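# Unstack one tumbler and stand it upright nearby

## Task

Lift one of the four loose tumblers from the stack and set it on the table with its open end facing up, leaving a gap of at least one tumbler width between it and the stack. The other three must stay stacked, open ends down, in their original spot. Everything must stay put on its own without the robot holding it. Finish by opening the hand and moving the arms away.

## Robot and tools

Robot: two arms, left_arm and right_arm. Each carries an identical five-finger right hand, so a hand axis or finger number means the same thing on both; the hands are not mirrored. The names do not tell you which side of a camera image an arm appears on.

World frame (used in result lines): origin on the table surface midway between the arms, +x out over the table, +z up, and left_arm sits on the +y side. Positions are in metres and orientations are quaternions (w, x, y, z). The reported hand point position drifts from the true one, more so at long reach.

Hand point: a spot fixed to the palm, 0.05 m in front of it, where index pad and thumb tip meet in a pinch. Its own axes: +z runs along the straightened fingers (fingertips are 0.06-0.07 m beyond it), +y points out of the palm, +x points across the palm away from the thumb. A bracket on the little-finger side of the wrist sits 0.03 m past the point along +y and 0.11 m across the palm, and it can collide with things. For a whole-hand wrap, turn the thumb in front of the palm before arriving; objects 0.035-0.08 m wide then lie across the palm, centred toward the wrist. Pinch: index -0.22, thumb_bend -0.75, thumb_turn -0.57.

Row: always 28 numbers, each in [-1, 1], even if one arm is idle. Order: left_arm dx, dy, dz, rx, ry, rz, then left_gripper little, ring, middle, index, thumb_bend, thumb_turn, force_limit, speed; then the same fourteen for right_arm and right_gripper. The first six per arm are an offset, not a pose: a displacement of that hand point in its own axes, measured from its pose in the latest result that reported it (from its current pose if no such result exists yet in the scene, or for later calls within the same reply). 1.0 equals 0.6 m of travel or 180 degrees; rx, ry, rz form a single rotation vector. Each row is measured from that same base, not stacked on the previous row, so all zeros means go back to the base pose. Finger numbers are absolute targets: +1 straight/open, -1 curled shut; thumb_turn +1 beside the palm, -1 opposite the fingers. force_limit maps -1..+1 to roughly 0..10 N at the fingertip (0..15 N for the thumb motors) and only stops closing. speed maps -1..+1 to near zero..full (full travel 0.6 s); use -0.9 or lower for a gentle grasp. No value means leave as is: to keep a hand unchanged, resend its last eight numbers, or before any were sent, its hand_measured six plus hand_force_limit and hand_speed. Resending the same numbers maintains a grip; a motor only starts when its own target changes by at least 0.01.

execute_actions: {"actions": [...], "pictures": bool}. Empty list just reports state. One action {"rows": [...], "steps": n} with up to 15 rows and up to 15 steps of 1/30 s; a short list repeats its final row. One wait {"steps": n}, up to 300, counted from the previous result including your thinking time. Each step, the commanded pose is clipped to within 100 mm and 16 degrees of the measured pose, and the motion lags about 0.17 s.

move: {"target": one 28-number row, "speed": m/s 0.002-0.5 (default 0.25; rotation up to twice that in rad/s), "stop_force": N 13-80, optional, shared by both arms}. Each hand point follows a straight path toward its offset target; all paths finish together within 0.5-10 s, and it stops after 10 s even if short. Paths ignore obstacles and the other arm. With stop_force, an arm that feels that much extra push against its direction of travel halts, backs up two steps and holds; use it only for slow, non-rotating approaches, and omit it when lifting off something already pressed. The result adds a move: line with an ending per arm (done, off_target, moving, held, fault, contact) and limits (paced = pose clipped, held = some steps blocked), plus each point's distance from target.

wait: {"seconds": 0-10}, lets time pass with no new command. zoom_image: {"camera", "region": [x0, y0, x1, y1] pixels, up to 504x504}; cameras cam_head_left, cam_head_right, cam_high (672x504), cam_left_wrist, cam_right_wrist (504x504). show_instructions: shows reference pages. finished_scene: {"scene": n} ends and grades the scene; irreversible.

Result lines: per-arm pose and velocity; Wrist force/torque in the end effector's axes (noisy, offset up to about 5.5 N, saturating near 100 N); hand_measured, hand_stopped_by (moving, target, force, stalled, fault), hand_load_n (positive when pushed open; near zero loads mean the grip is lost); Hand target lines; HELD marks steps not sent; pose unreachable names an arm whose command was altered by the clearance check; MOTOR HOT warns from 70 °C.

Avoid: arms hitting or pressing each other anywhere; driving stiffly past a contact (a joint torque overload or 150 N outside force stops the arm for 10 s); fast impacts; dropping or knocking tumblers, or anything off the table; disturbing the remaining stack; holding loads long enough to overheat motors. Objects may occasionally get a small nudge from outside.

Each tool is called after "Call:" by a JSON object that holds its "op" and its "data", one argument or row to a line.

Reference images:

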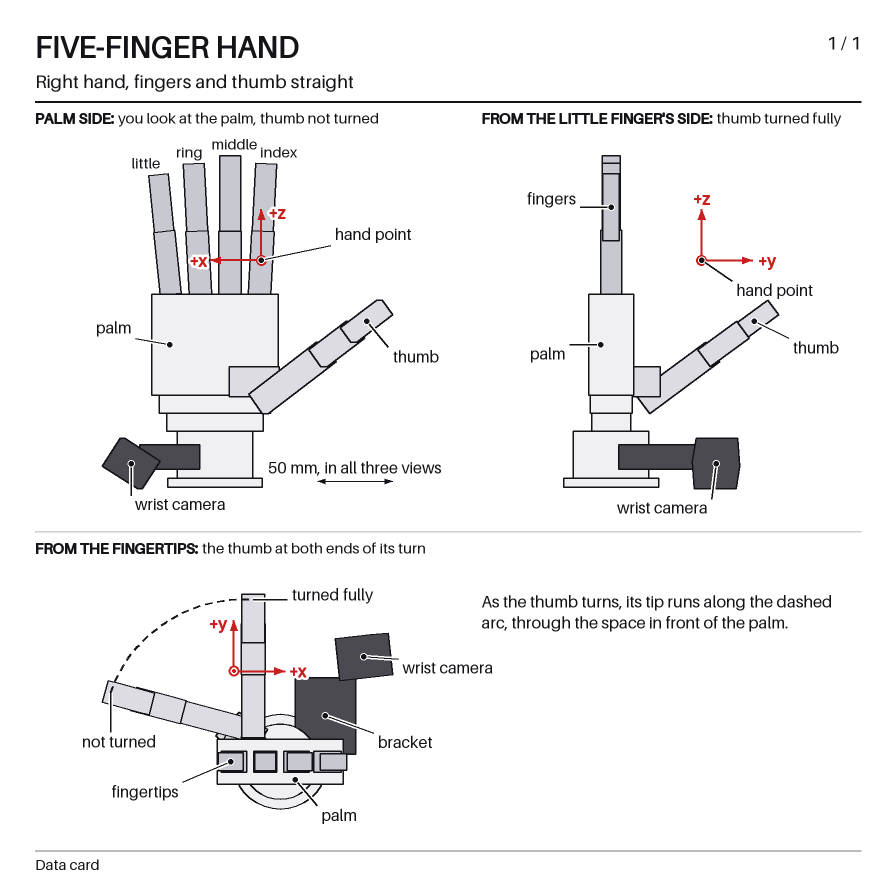

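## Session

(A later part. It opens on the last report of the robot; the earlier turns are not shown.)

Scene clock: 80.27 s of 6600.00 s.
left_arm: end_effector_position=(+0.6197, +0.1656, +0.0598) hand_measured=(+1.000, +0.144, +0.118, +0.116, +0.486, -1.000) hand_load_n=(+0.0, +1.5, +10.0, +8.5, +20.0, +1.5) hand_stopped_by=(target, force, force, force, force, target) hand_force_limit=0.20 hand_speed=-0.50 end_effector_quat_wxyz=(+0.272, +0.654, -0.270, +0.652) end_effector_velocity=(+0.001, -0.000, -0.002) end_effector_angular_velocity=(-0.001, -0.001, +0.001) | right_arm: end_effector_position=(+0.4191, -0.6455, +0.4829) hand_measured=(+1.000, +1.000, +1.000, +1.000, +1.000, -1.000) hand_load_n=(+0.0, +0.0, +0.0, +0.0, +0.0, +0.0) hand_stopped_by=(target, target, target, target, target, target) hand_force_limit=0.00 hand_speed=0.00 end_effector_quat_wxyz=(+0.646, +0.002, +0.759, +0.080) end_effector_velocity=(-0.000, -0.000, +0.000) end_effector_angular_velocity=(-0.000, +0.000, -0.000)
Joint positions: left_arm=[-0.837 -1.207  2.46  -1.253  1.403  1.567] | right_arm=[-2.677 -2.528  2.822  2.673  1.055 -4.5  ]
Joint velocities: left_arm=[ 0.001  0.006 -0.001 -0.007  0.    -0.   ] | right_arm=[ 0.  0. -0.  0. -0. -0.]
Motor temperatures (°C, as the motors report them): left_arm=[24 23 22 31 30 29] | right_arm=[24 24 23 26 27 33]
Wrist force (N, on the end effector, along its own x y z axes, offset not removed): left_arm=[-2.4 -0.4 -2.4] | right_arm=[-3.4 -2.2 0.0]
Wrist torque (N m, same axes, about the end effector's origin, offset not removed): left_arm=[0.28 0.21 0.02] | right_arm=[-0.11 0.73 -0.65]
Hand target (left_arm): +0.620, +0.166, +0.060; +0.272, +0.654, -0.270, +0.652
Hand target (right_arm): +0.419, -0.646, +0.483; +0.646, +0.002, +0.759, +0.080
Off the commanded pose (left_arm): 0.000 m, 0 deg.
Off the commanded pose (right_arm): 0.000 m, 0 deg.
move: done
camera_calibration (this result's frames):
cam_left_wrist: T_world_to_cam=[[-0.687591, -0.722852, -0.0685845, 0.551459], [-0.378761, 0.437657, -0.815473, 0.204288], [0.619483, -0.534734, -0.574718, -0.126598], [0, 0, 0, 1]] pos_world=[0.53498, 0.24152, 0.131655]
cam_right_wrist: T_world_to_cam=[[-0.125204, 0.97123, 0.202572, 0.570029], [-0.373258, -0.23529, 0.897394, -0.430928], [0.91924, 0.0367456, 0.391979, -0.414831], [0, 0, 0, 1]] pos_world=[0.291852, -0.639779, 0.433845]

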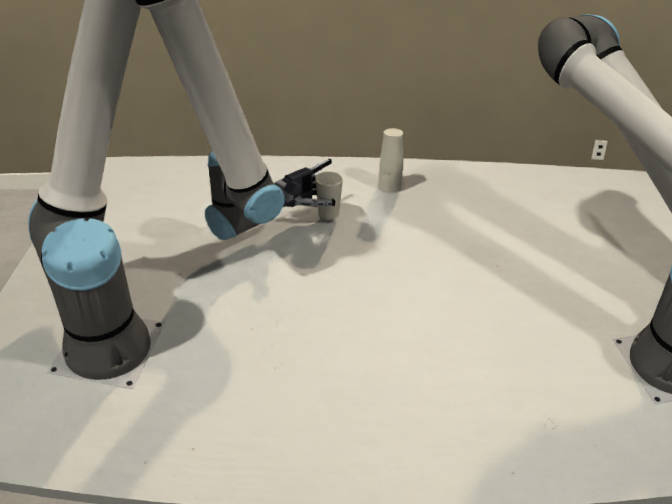

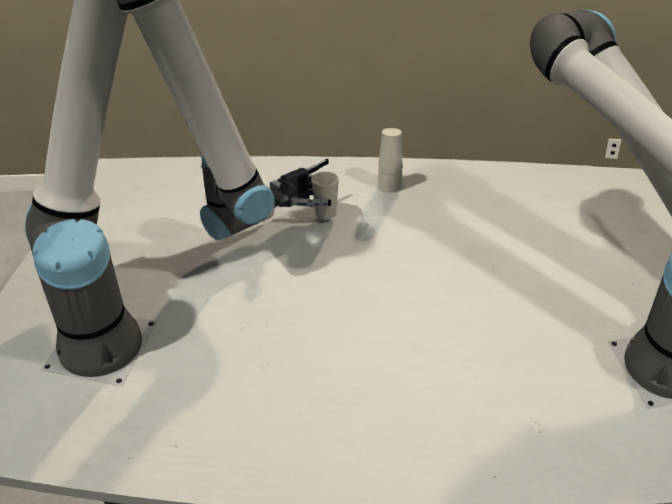

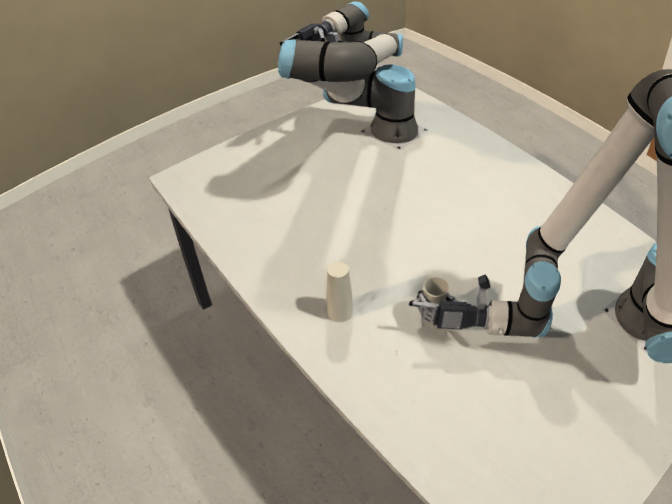

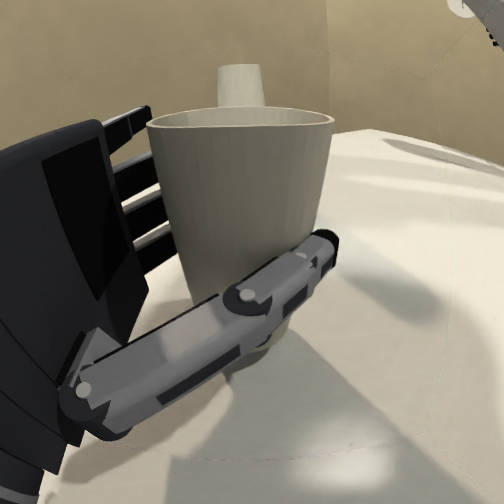

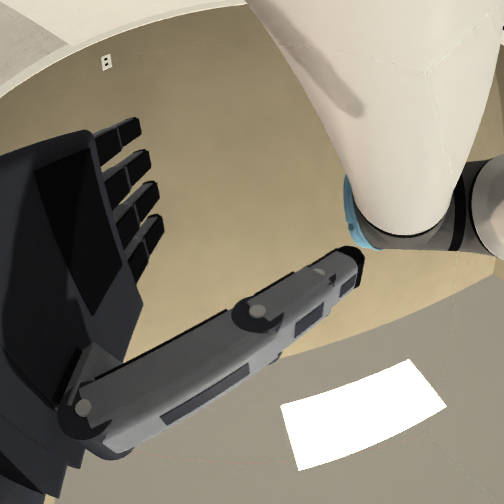

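Lower slowly to contact, release, retreat.

Call:
{"op": "move", "data": {
  "target": [-0.07,0,0,0,0,0,1,-1,-1,-1,-1,-1,0.2,-0.5,0,0,0,0,0,0,1,1,1,1,1,-1,0,0],
  "speed": 0.01,
  "stop_force": 13
}}

Call:
{"op": "move", "data": {
  "target": [0,0,0,0,0,0,1,1,1,1,1,-1,0.2,-0.5,0,0,0,0,0,0,1,1,1,1,1,-1,0,0]
}}

Call:
{"op": "move", "data": {
  "target": [0.02,-0.04,-0.05,0,0,0,1,1,1,1,1,-1,0.2,-0.5,0,0,0,0,0,0,1,1,1,1,1,-1,0,0],
  "speed": 0.05
}}

Call:
{"op": "move", "data": {
  "target": [0.2,0,-0.3,0,0,0,1,1,1,1,1,-1,0.2,-0.5,0,0,0,0,0,0,1,1,1,1,1,-1,0,0]
}}

Scene clock: 87.47 s of 6600.00 s.
left_arm: end_effector_position=(+0.6197, +0.1655, +0.0452) hand_measured=(+1.000, +0.144, +0.118, +0.116, +0.486, -1.000) hand_load_n=(+0.0, +3.5, +10.5, +7.0, +18.0, -1.0) hand_stopped_by=(target, force, force, force, force, target) hand_force_limit=0.20 hand_speed=-0.50 end_effector_quat_wxyz=(+0.272, +0.653, -0.270, +0.653) end_effector_velocity=(+0.000, -0.002, +0.004) end_effector_angular_velocity=(-0.001, +0.000, -0.001) | right_arm: end_effector_position=(+0.4191, -0.6455, +0.4829) hand_measured=(+1.000, +1.000, +1.000, +1.000, +1.000, -1.000) hand_load_n=(+0.0, +0.0, +0.0, +0.0, +0.0, +0.0) hand_stopped_by=(target, target, target, target, target, target) hand_force_limit=0.00 hand_speed=0.00 end_effector_quat_wxyz=(+0.646, +0.002, +0.759, +0.080) end_effector_velocity=(-0.000, +0.000, -0.000) end_effector_angular_velocity=(+0.002, +0.001, +0.001)
Joint positions: left_arm=[-0.837 -1.17   2.461 -1.291  1.403  1.567] | right_arm=[-2.677 -2.528  2.822  2.673  1.055 -4.5  ]
Joint velocities: left_arm=[-0.001 -0.008 -0.002  0.01  -0.    -0.001] | right_arm=[-0.    -0.     0.    -0.     0.001  0.002]
Motor temperatures (°C, as the motors report them): left_arm=[24 23 22 31 30 29] | right_arm=[24 24 23 26 27 33]
Wrist force (N, on the end effector, along its own x y z axes, offset not removed): left_arm=[4.4 -5.8 2.5] | right_arm=[1.1 1.6 -0.6]
Wrist torque (N m, same axes, about the end effector's origin, offset not removed): left_arm=[-0.23 0.46 -0.23] | right_arm=[0.37 -0.01 -0.29]
Hand target (left_arm): +0.620, +0.166, +0.046; +0.272, +0.653, -0.270, +0.653
Hand target (right_arm): +0.419, -0.646, +0.483; +0.646, +0.002, +0.759, +0.080
Off the commanded pose (left_arm): 0.027 m, 0 deg.
Off the commanded pose (right_arm): 0.000 m, 0 deg.
After step 90, 2.37 s passed at rest.
move: contact (left_arm)
camera_calibration (this result's frames):
cam_left_wrist: T_world_to_cam=[[-0.687554, -0.722878, -0.0686796, 0.550387], [-0.378531, 0.437527, -0.81565, 0.19232], [0.619665, -0.534806, -0.574455, -0.135215], [0, 0, 0, 1]] pos_world=[0.535008, 0.241404, 0.116991]
cam_right_wrist: T_world_to_cam=[[-0.125204, 0.97123, 0.202572, 0.570029], [-0.373258, -0.23529, 0.897395, -0.430928], [0.91924, 0.0367456, 0.391979, -0.414831], [0, 0, 0, 1]] pos_world=[0.291852, -0.639779, 0.433845]

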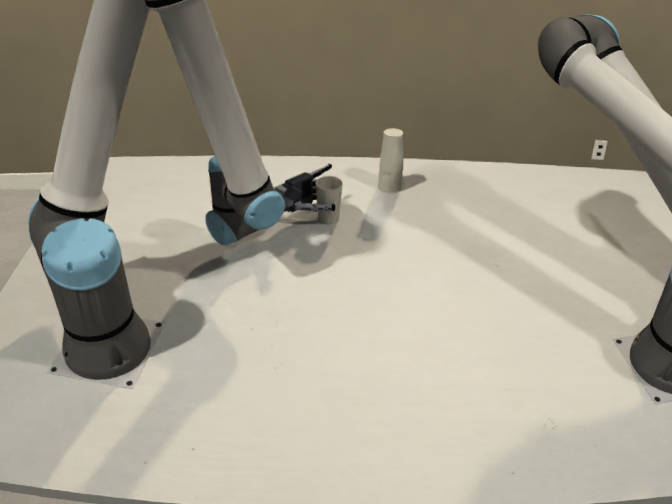

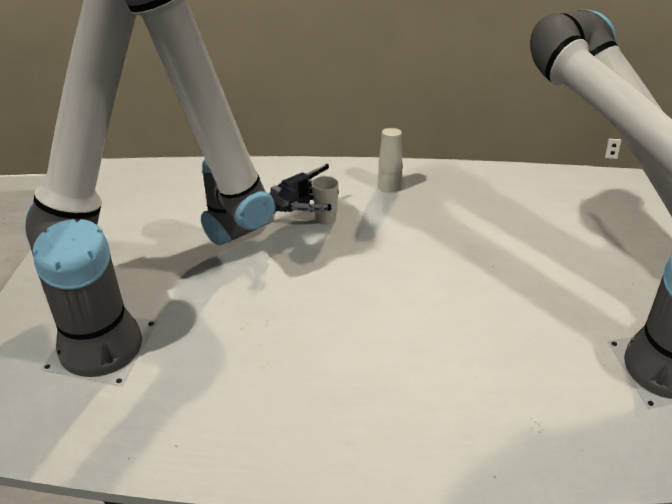

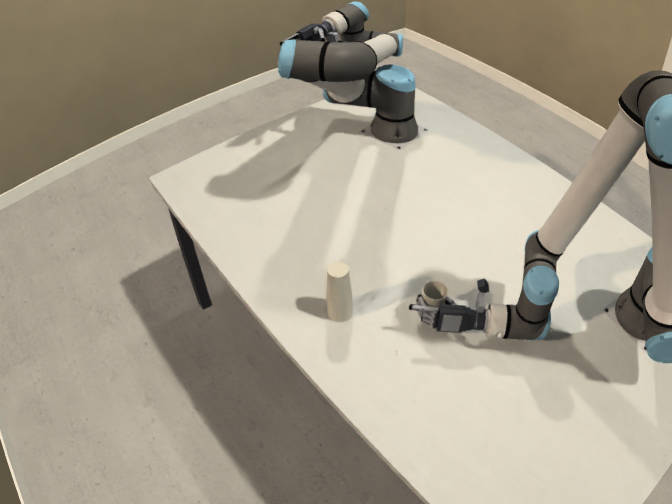

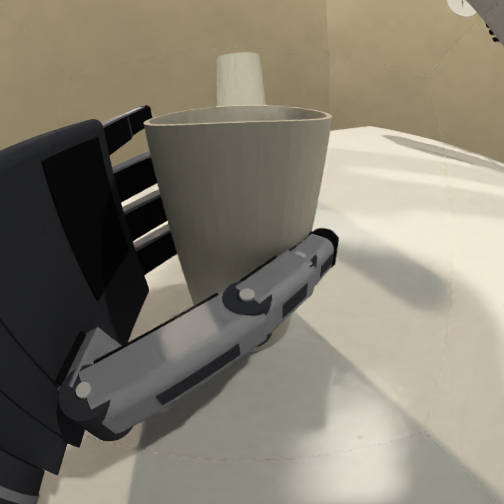

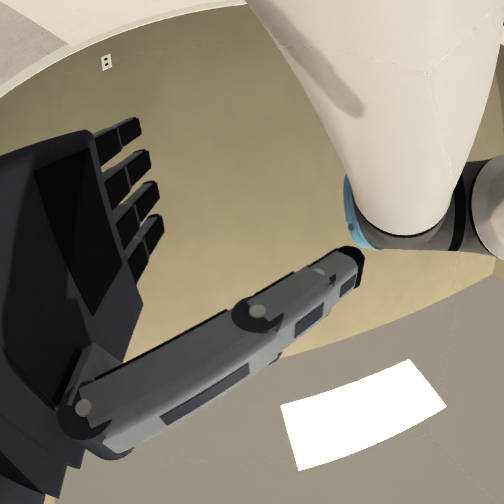

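Scene clock: 88.80 s of 6600.00 s.
left_arm: end_effector_position=(+0.6197, +0.1655, +0.0452) hand_measured=(+1.000, +1.000, +1.000, +1.000, +1.000, -1.000) hand_load_n=(+0.0, +0.0, +0.0, +0.0, +0.0, +0.0) hand_stopped_by=(target, target, target, target, target, target) hand_force_limit=0.20 hand_speed=-0.50 end_effector_quat_wxyz=(+0.272, +0.653, -0.270, +0.653) end_effector_velocity=(+0.000, -0.000, +0.000) end_effector_angular_velocity=(-0.000, -0.000, -0.000) | right_arm: end_effector_position=(+0.4191, -0.6455, +0.4829) hand_measured=(+1.000, +1.000, +1.000, +1.000, +1.000, -1.000) hand_load_n=(+0.0, +0.0, +0.0, +0.0, +0.0, +0.0) hand_stopped_by=(target, target, target, target, target, target) hand_force_limit=0.00 hand_speed=0.00 end_effector_quat_wxyz=(+0.646, +0.002, +0.759, +0.080) end_effector_velocity=(+0.000, -0.000, -0.000) end_effector_angular_velocity=(+0.001, +0.000, -0.001)
Joint positions: left_arm=[-0.837 -1.17   2.461 -1.291  1.403  1.567] | right_arm=[-2.677 -2.528  2.822  2.673  1.055 -4.5  ]
Joint velocities: left_arm=[ 0.  0. -0. -0.  0.  0.] | right_arm=[-0.001 -0.     0.    -0.     0.     0.001]
Motor temperatures (°C, as the motors report them): left_arm=[24 23 22 31 30 29] | right_arm=[24 24 23 26 27 33]
Wrist force (N, on the end effector, along its own x y z axes, offset not removed): left_arm=[-3.6 -3.7 0.1] | right_arm=[2.5 2.7 -4.9]
Wrist torque (N m, same axes, about the end effector's origin, offset not removed): left_arm=[-0.23 0.47 -0.31] | right_arm=[0.97 -0.01 -0.16]
Hand target (left_arm): +0.620, +0.166, +0.045; +0.272, +0.653, -0.270, +0.653
Hand target (right_arm): +0.419, -0.646, +0.483; +0.646, +0.002, +0.759, +0.080
Off the commanded pose (left_arm): 0.000 m, 0 deg.
Off the commanded pose (right_arm): 0.000 m, 0 deg.
move: done
camera_calibration (this result's frames):
cam_left_wrist: T_world_to_cam=[[-0.687561, -0.722871, -0.068682, 0.550385], [-0.378532, 0.437538, -0.815643, 0.19231], [0.619656, -0.534806, -0.574464, -0.135206], [0, 0, 0, 1]] pos_world=[0.535, 0.241406, 0.116987]
cam_right_wrist: T_world_to_cam=[[-0.125204, 0.97123, 0.202572, 0.570029], [-0.373258, -0.23529, 0.897395, -0.430928], [0.91924, 0.0367457, 0.391979, -0.414831], [0, 0, 0, 1]] pos_world=[0.291852, -0.639779, 0.433845]

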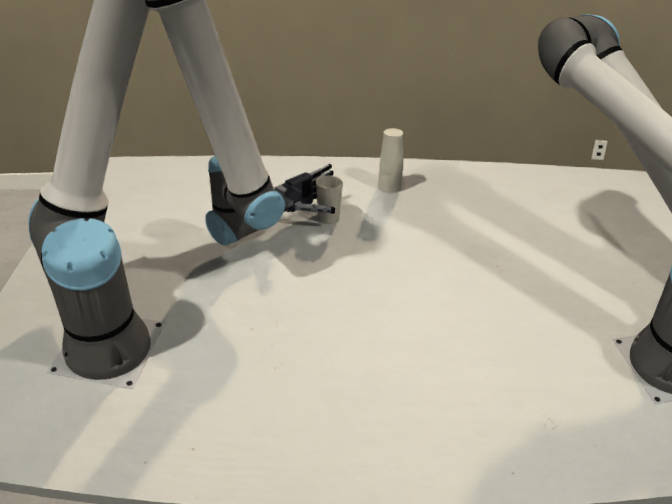

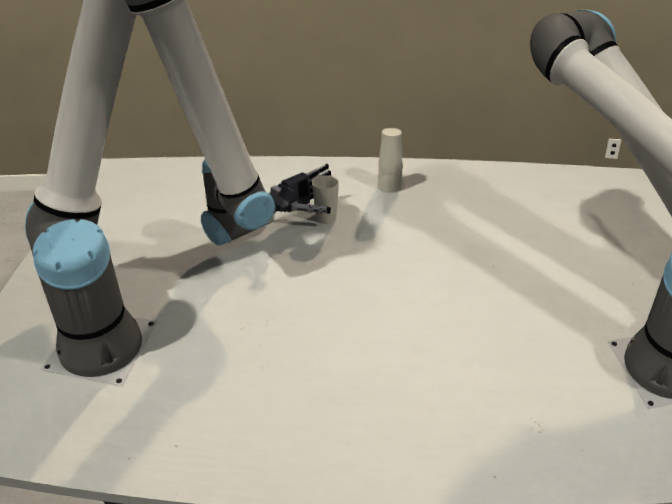

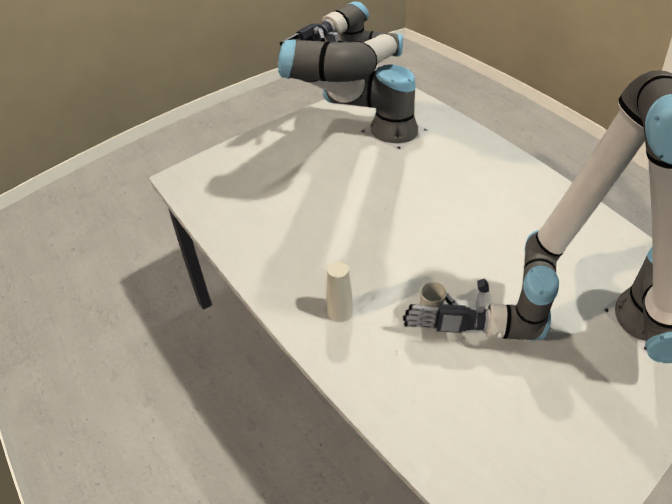

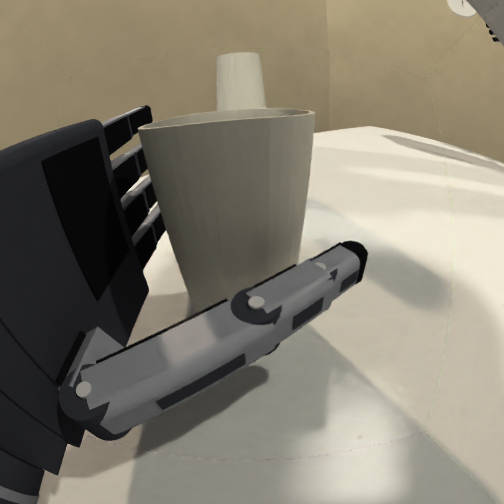

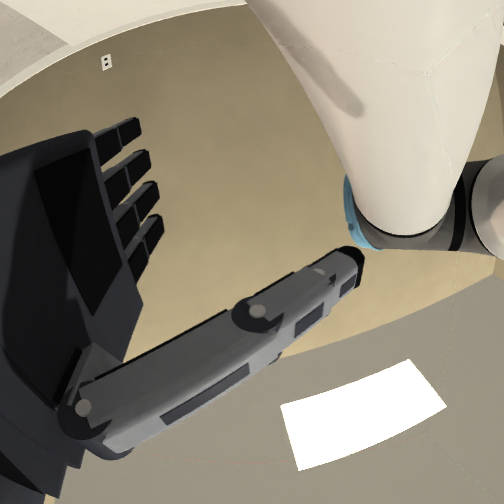

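Scene clock: 90.00 s of 6600.00 s.
left_arm: end_effector_position=(+0.6156, +0.2035, +0.0570) hand_measured=(+1.000, +1.000, +1.000, +1.000, +1.000, -1.000) hand_load_n=(+0.0, +0.0, +0.0, +0.0, +0.0, +0.0) hand_stopped_by=(target, target, target, target, target, target) hand_force_limit=0.20 hand_speed=-0.50 end_effector_quat_wxyz=(+0.272, +0.653, -0.270, +0.653) end_effector_velocity=(-0.001, +0.002, +0.001) end_effector_angular_velocity=(+0.000, -0.000, -0.003) | right_arm: end_effector_position=(+0.4191, -0.6455, +0.4829) hand_measured=(+1.000, +1.000, +1.000, +1.000, +1.000, -1.000) hand_load_n=(+0.0, +0.0, +0.0, +0.0, +0.0, +0.0) hand_stopped_by=(target, target, target, target, target, target) hand_force_limit=0.00 hand_speed=0.00 end_effector_quat_wxyz=(+0.646, +0.002, +0.759, +0.080) end_effector_velocity=(-0.000, +0.000, -0.000) end_effector_angular_velocity=(-0.001, +0.000, +0.001)
Joint positions: left_arm=[-0.787 -1.219  2.503 -1.285  1.453  1.567] | right_arm=[-2.677 -2.528  2.822  2.673  1.055 -4.5  ]
Joint velocities: left_arm=[ 0.003 -0.003  0.002  0.001  0.005  0.   ] | right_arm=[ 0.     0.    -0.    -0.     0.    -0.001]
Motor temperatures (°C, as the motors report them): left_arm=[24 23 22 31 30 29] | right_arm=[24 24 23 26 27 33]
Wrist force (N, on the end effector, along its own x y z axes, offset not removed): left_arm=[-0.2 -2.5 -2.2] | right_arm=[-1.4 -3.2 -3.4]
Wrist torque (N m, same axes, about the end effector's origin, offset not removed): left_arm=[0.01 0.02 -0.07] | right_arm=[0.04 0.34 -0.54]
Hand target (left_arm): +0.616, +0.204, +0.057; +0.272, +0.653, -0.270, +0.653
Hand target (right_arm): +0.419, -0.646, +0.483; +0.646, +0.002, +0.759, +0.080
Off the commanded pose (left_arm): 0.000 m, 0 deg.
Off the commanded pose (right_arm): 0.000 m, 0 deg.
move: done
camera_calibration (this result's frames):
cam_left_wrist: T_world_to_cam=[[-0.687546, -0.722886, -0.0686776, 0.57581], [-0.378538, 0.437522, -0.815649, 0.183807], [0.619669, -0.534799, -0.574456, -0.10554], [0, 0, 0, 1]] pos_world=[0.530873, 0.279383, 0.128839]
cam_right_wrist: T_world_to_cam=[[-0.125204, 0.97123, 0.202572, 0.570029], [-0.373258, -0.23529, 0.897395, -0.430928], [0.91924, 0.0367457, 0.391979, -0.414831], [0, 0, 0, 1]] pos_world=[0.291852, -0.639779, 0.433845]

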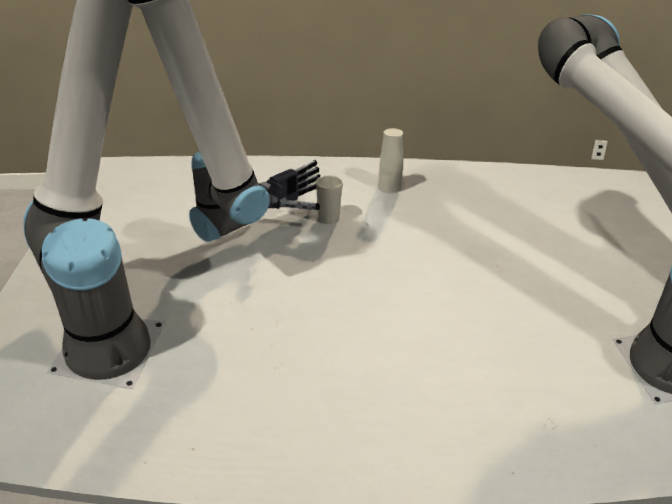

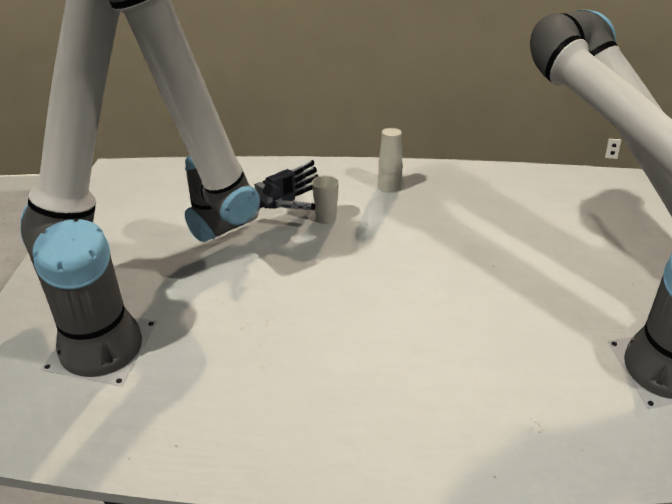

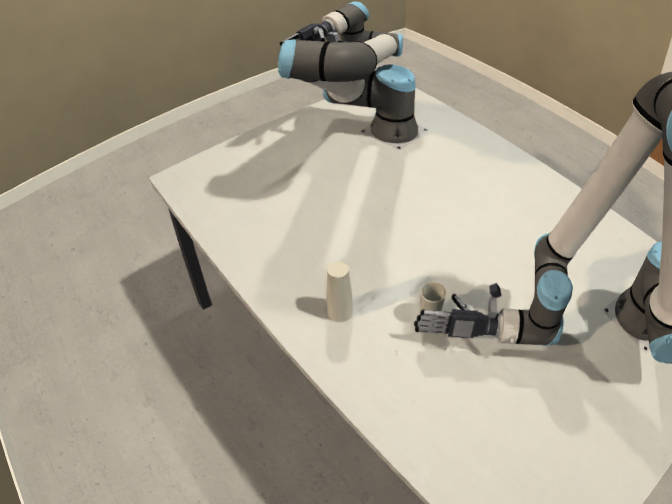

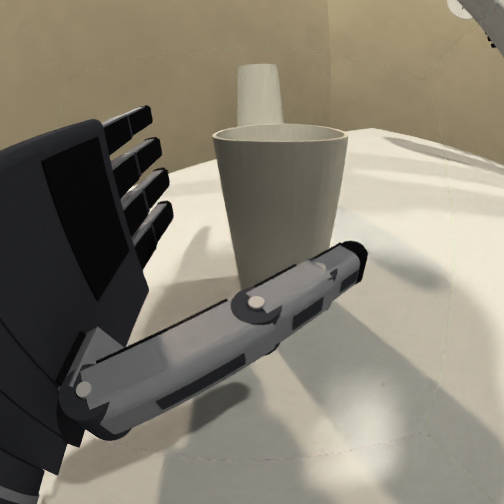

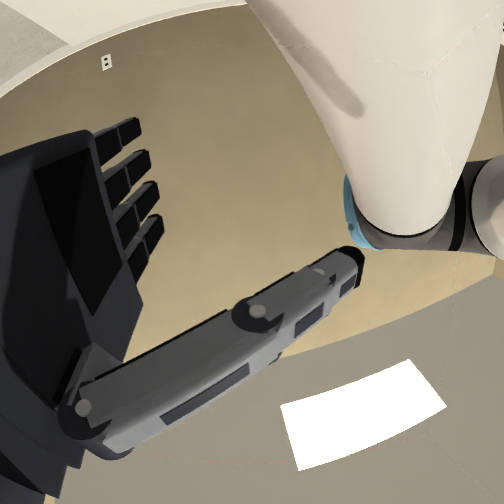

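Scene clock: 91.57 s of 6600.00 s.
left_arm: end_effector_position=(+0.4890, +0.3311, +0.1770) hand_measured=(+1.000, +1.000, +1.000, +1.000, +1.000, -1.000) hand_load_n=(+0.0, +0.0, +0.0, +0.0, +0.0, +0.0) hand_stopped_by=(target, target, target, target, target, target) hand_force_limit=0.20 hand_speed=-0.50 end_effector_quat_wxyz=(+0.273, +0.653, -0.270, +0.653) end_effector_velocity=(-0.001, +0.000, +0.002) end_effector_angular_velocity=(+0.003, +0.002, +0.003) | right_arm: end_effector_position=(+0.4191, -0.6455, +0.4829) hand_measured=(+1.000, +1.000, +1.000, +1.000, +1.000, -1.000) hand_load_n=(+0.0, +0.0, +0.0, +0.0, +0.0, +0.0) hand_stopped_by=(target, target, target, target, target, target) hand_force_limit=0.00 hand_speed=0.00 end_effector_quat_wxyz=(+0.646, +0.002, +0.759, +0.080) end_effector_velocity=(-0.000, +0.000, +0.000) end_effector_angular_velocity=(+0.000, +0.000, +0.001)
Joint positions: left_arm=[-0.898 -1.898  2.759 -0.862  1.342  1.567] | right_arm=[-2.677 -2.528  2.822  2.673  1.055 -4.5  ]
Joint velocities: left_arm=[-0.01  -0.017 -0.001  0.021 -0.012 -0.   ] | right_arm=[ 0.  0. -0. -0.  0.  0.]
Motor temperatures (°C, as the motors report them): left_arm=[24 23 22 31 30 29] | right_arm=[24 24 23 26 27 33]
Wrist force (N, on the end effector, along its own x y z axes, offset not removed): left_arm=[-0.5 -5.9 -3.6] | right_arm=[0.5 4.3 2.8]
Wrist torque (N m, same axes, about the end effector's origin, offset not removed): left_arm=[-0.38 0.10 -0.15] | right_arm=[0.84 -0.07 -0.02]
Hand target (left_arm): +0.489, +0.331, +0.177; +0.272, +0.653, -0.270, +0.653
Hand target (right_arm): +0.419, -0.646, +0.483; +0.646, +0.002, +0.759, +0.080
Off the commanded pose (left_arm): 0.000 m, 0 deg.
Off the commanded pose (right_arm): 0.000 m, 0 deg.
move: done
camera_calibration (this result's frames):
cam_left_wrist: T_world_to_cam=[[-0.687828, -0.722631, -0.0685353, 0.589269], [-0.378204, 0.43737, -0.815886, 0.177896], [0.619559, -0.535269, -0.574137, 0.110252], [0, 0, 0, 1]] pos_world=[0.40429, 0.407032, 0.248828]
cam_right_wrist: T_world_to_cam=[[-0.125204, 0.97123, 0.202572, 0.570029], [-0.373258, -0.23529, 0.897395, -0.430928], [0.91924, 0.0367456, 0.391979, -0.414831], [0, 0, 0, 1]] pos_world=[0.291852, -0.639779, 0.433845]

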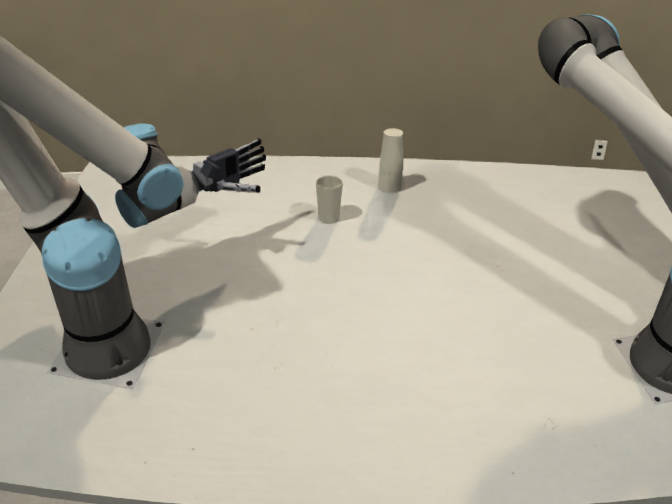

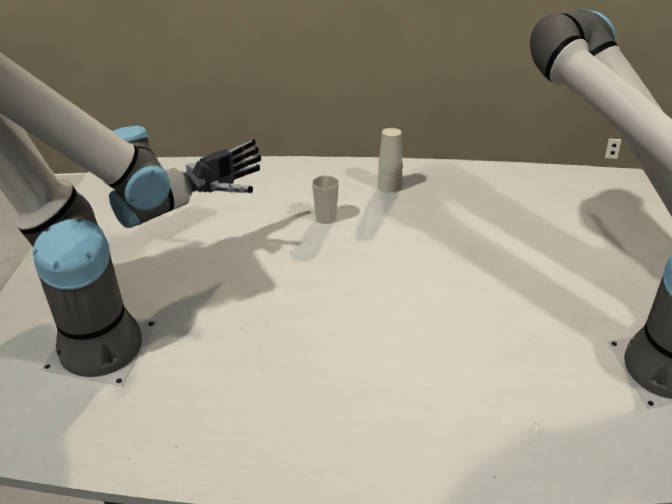

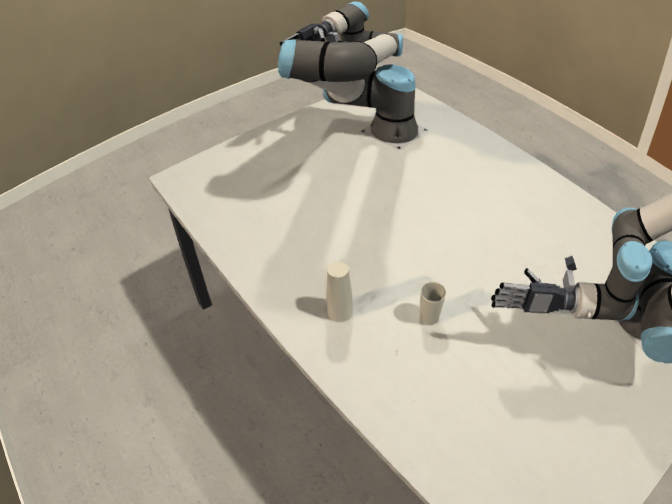

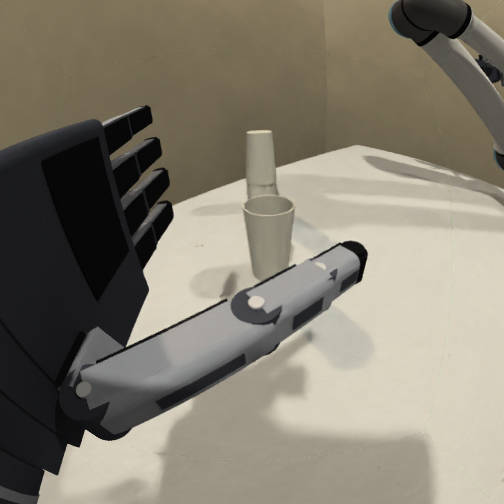

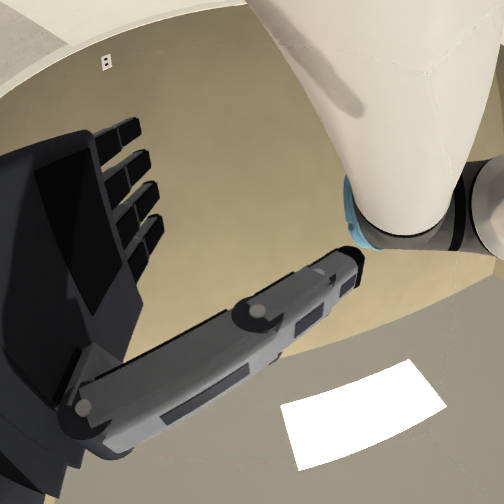

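Call:
{"op": "finished_scene", "data": {
  "scene": 1
}}

The scene is finished: the task was done.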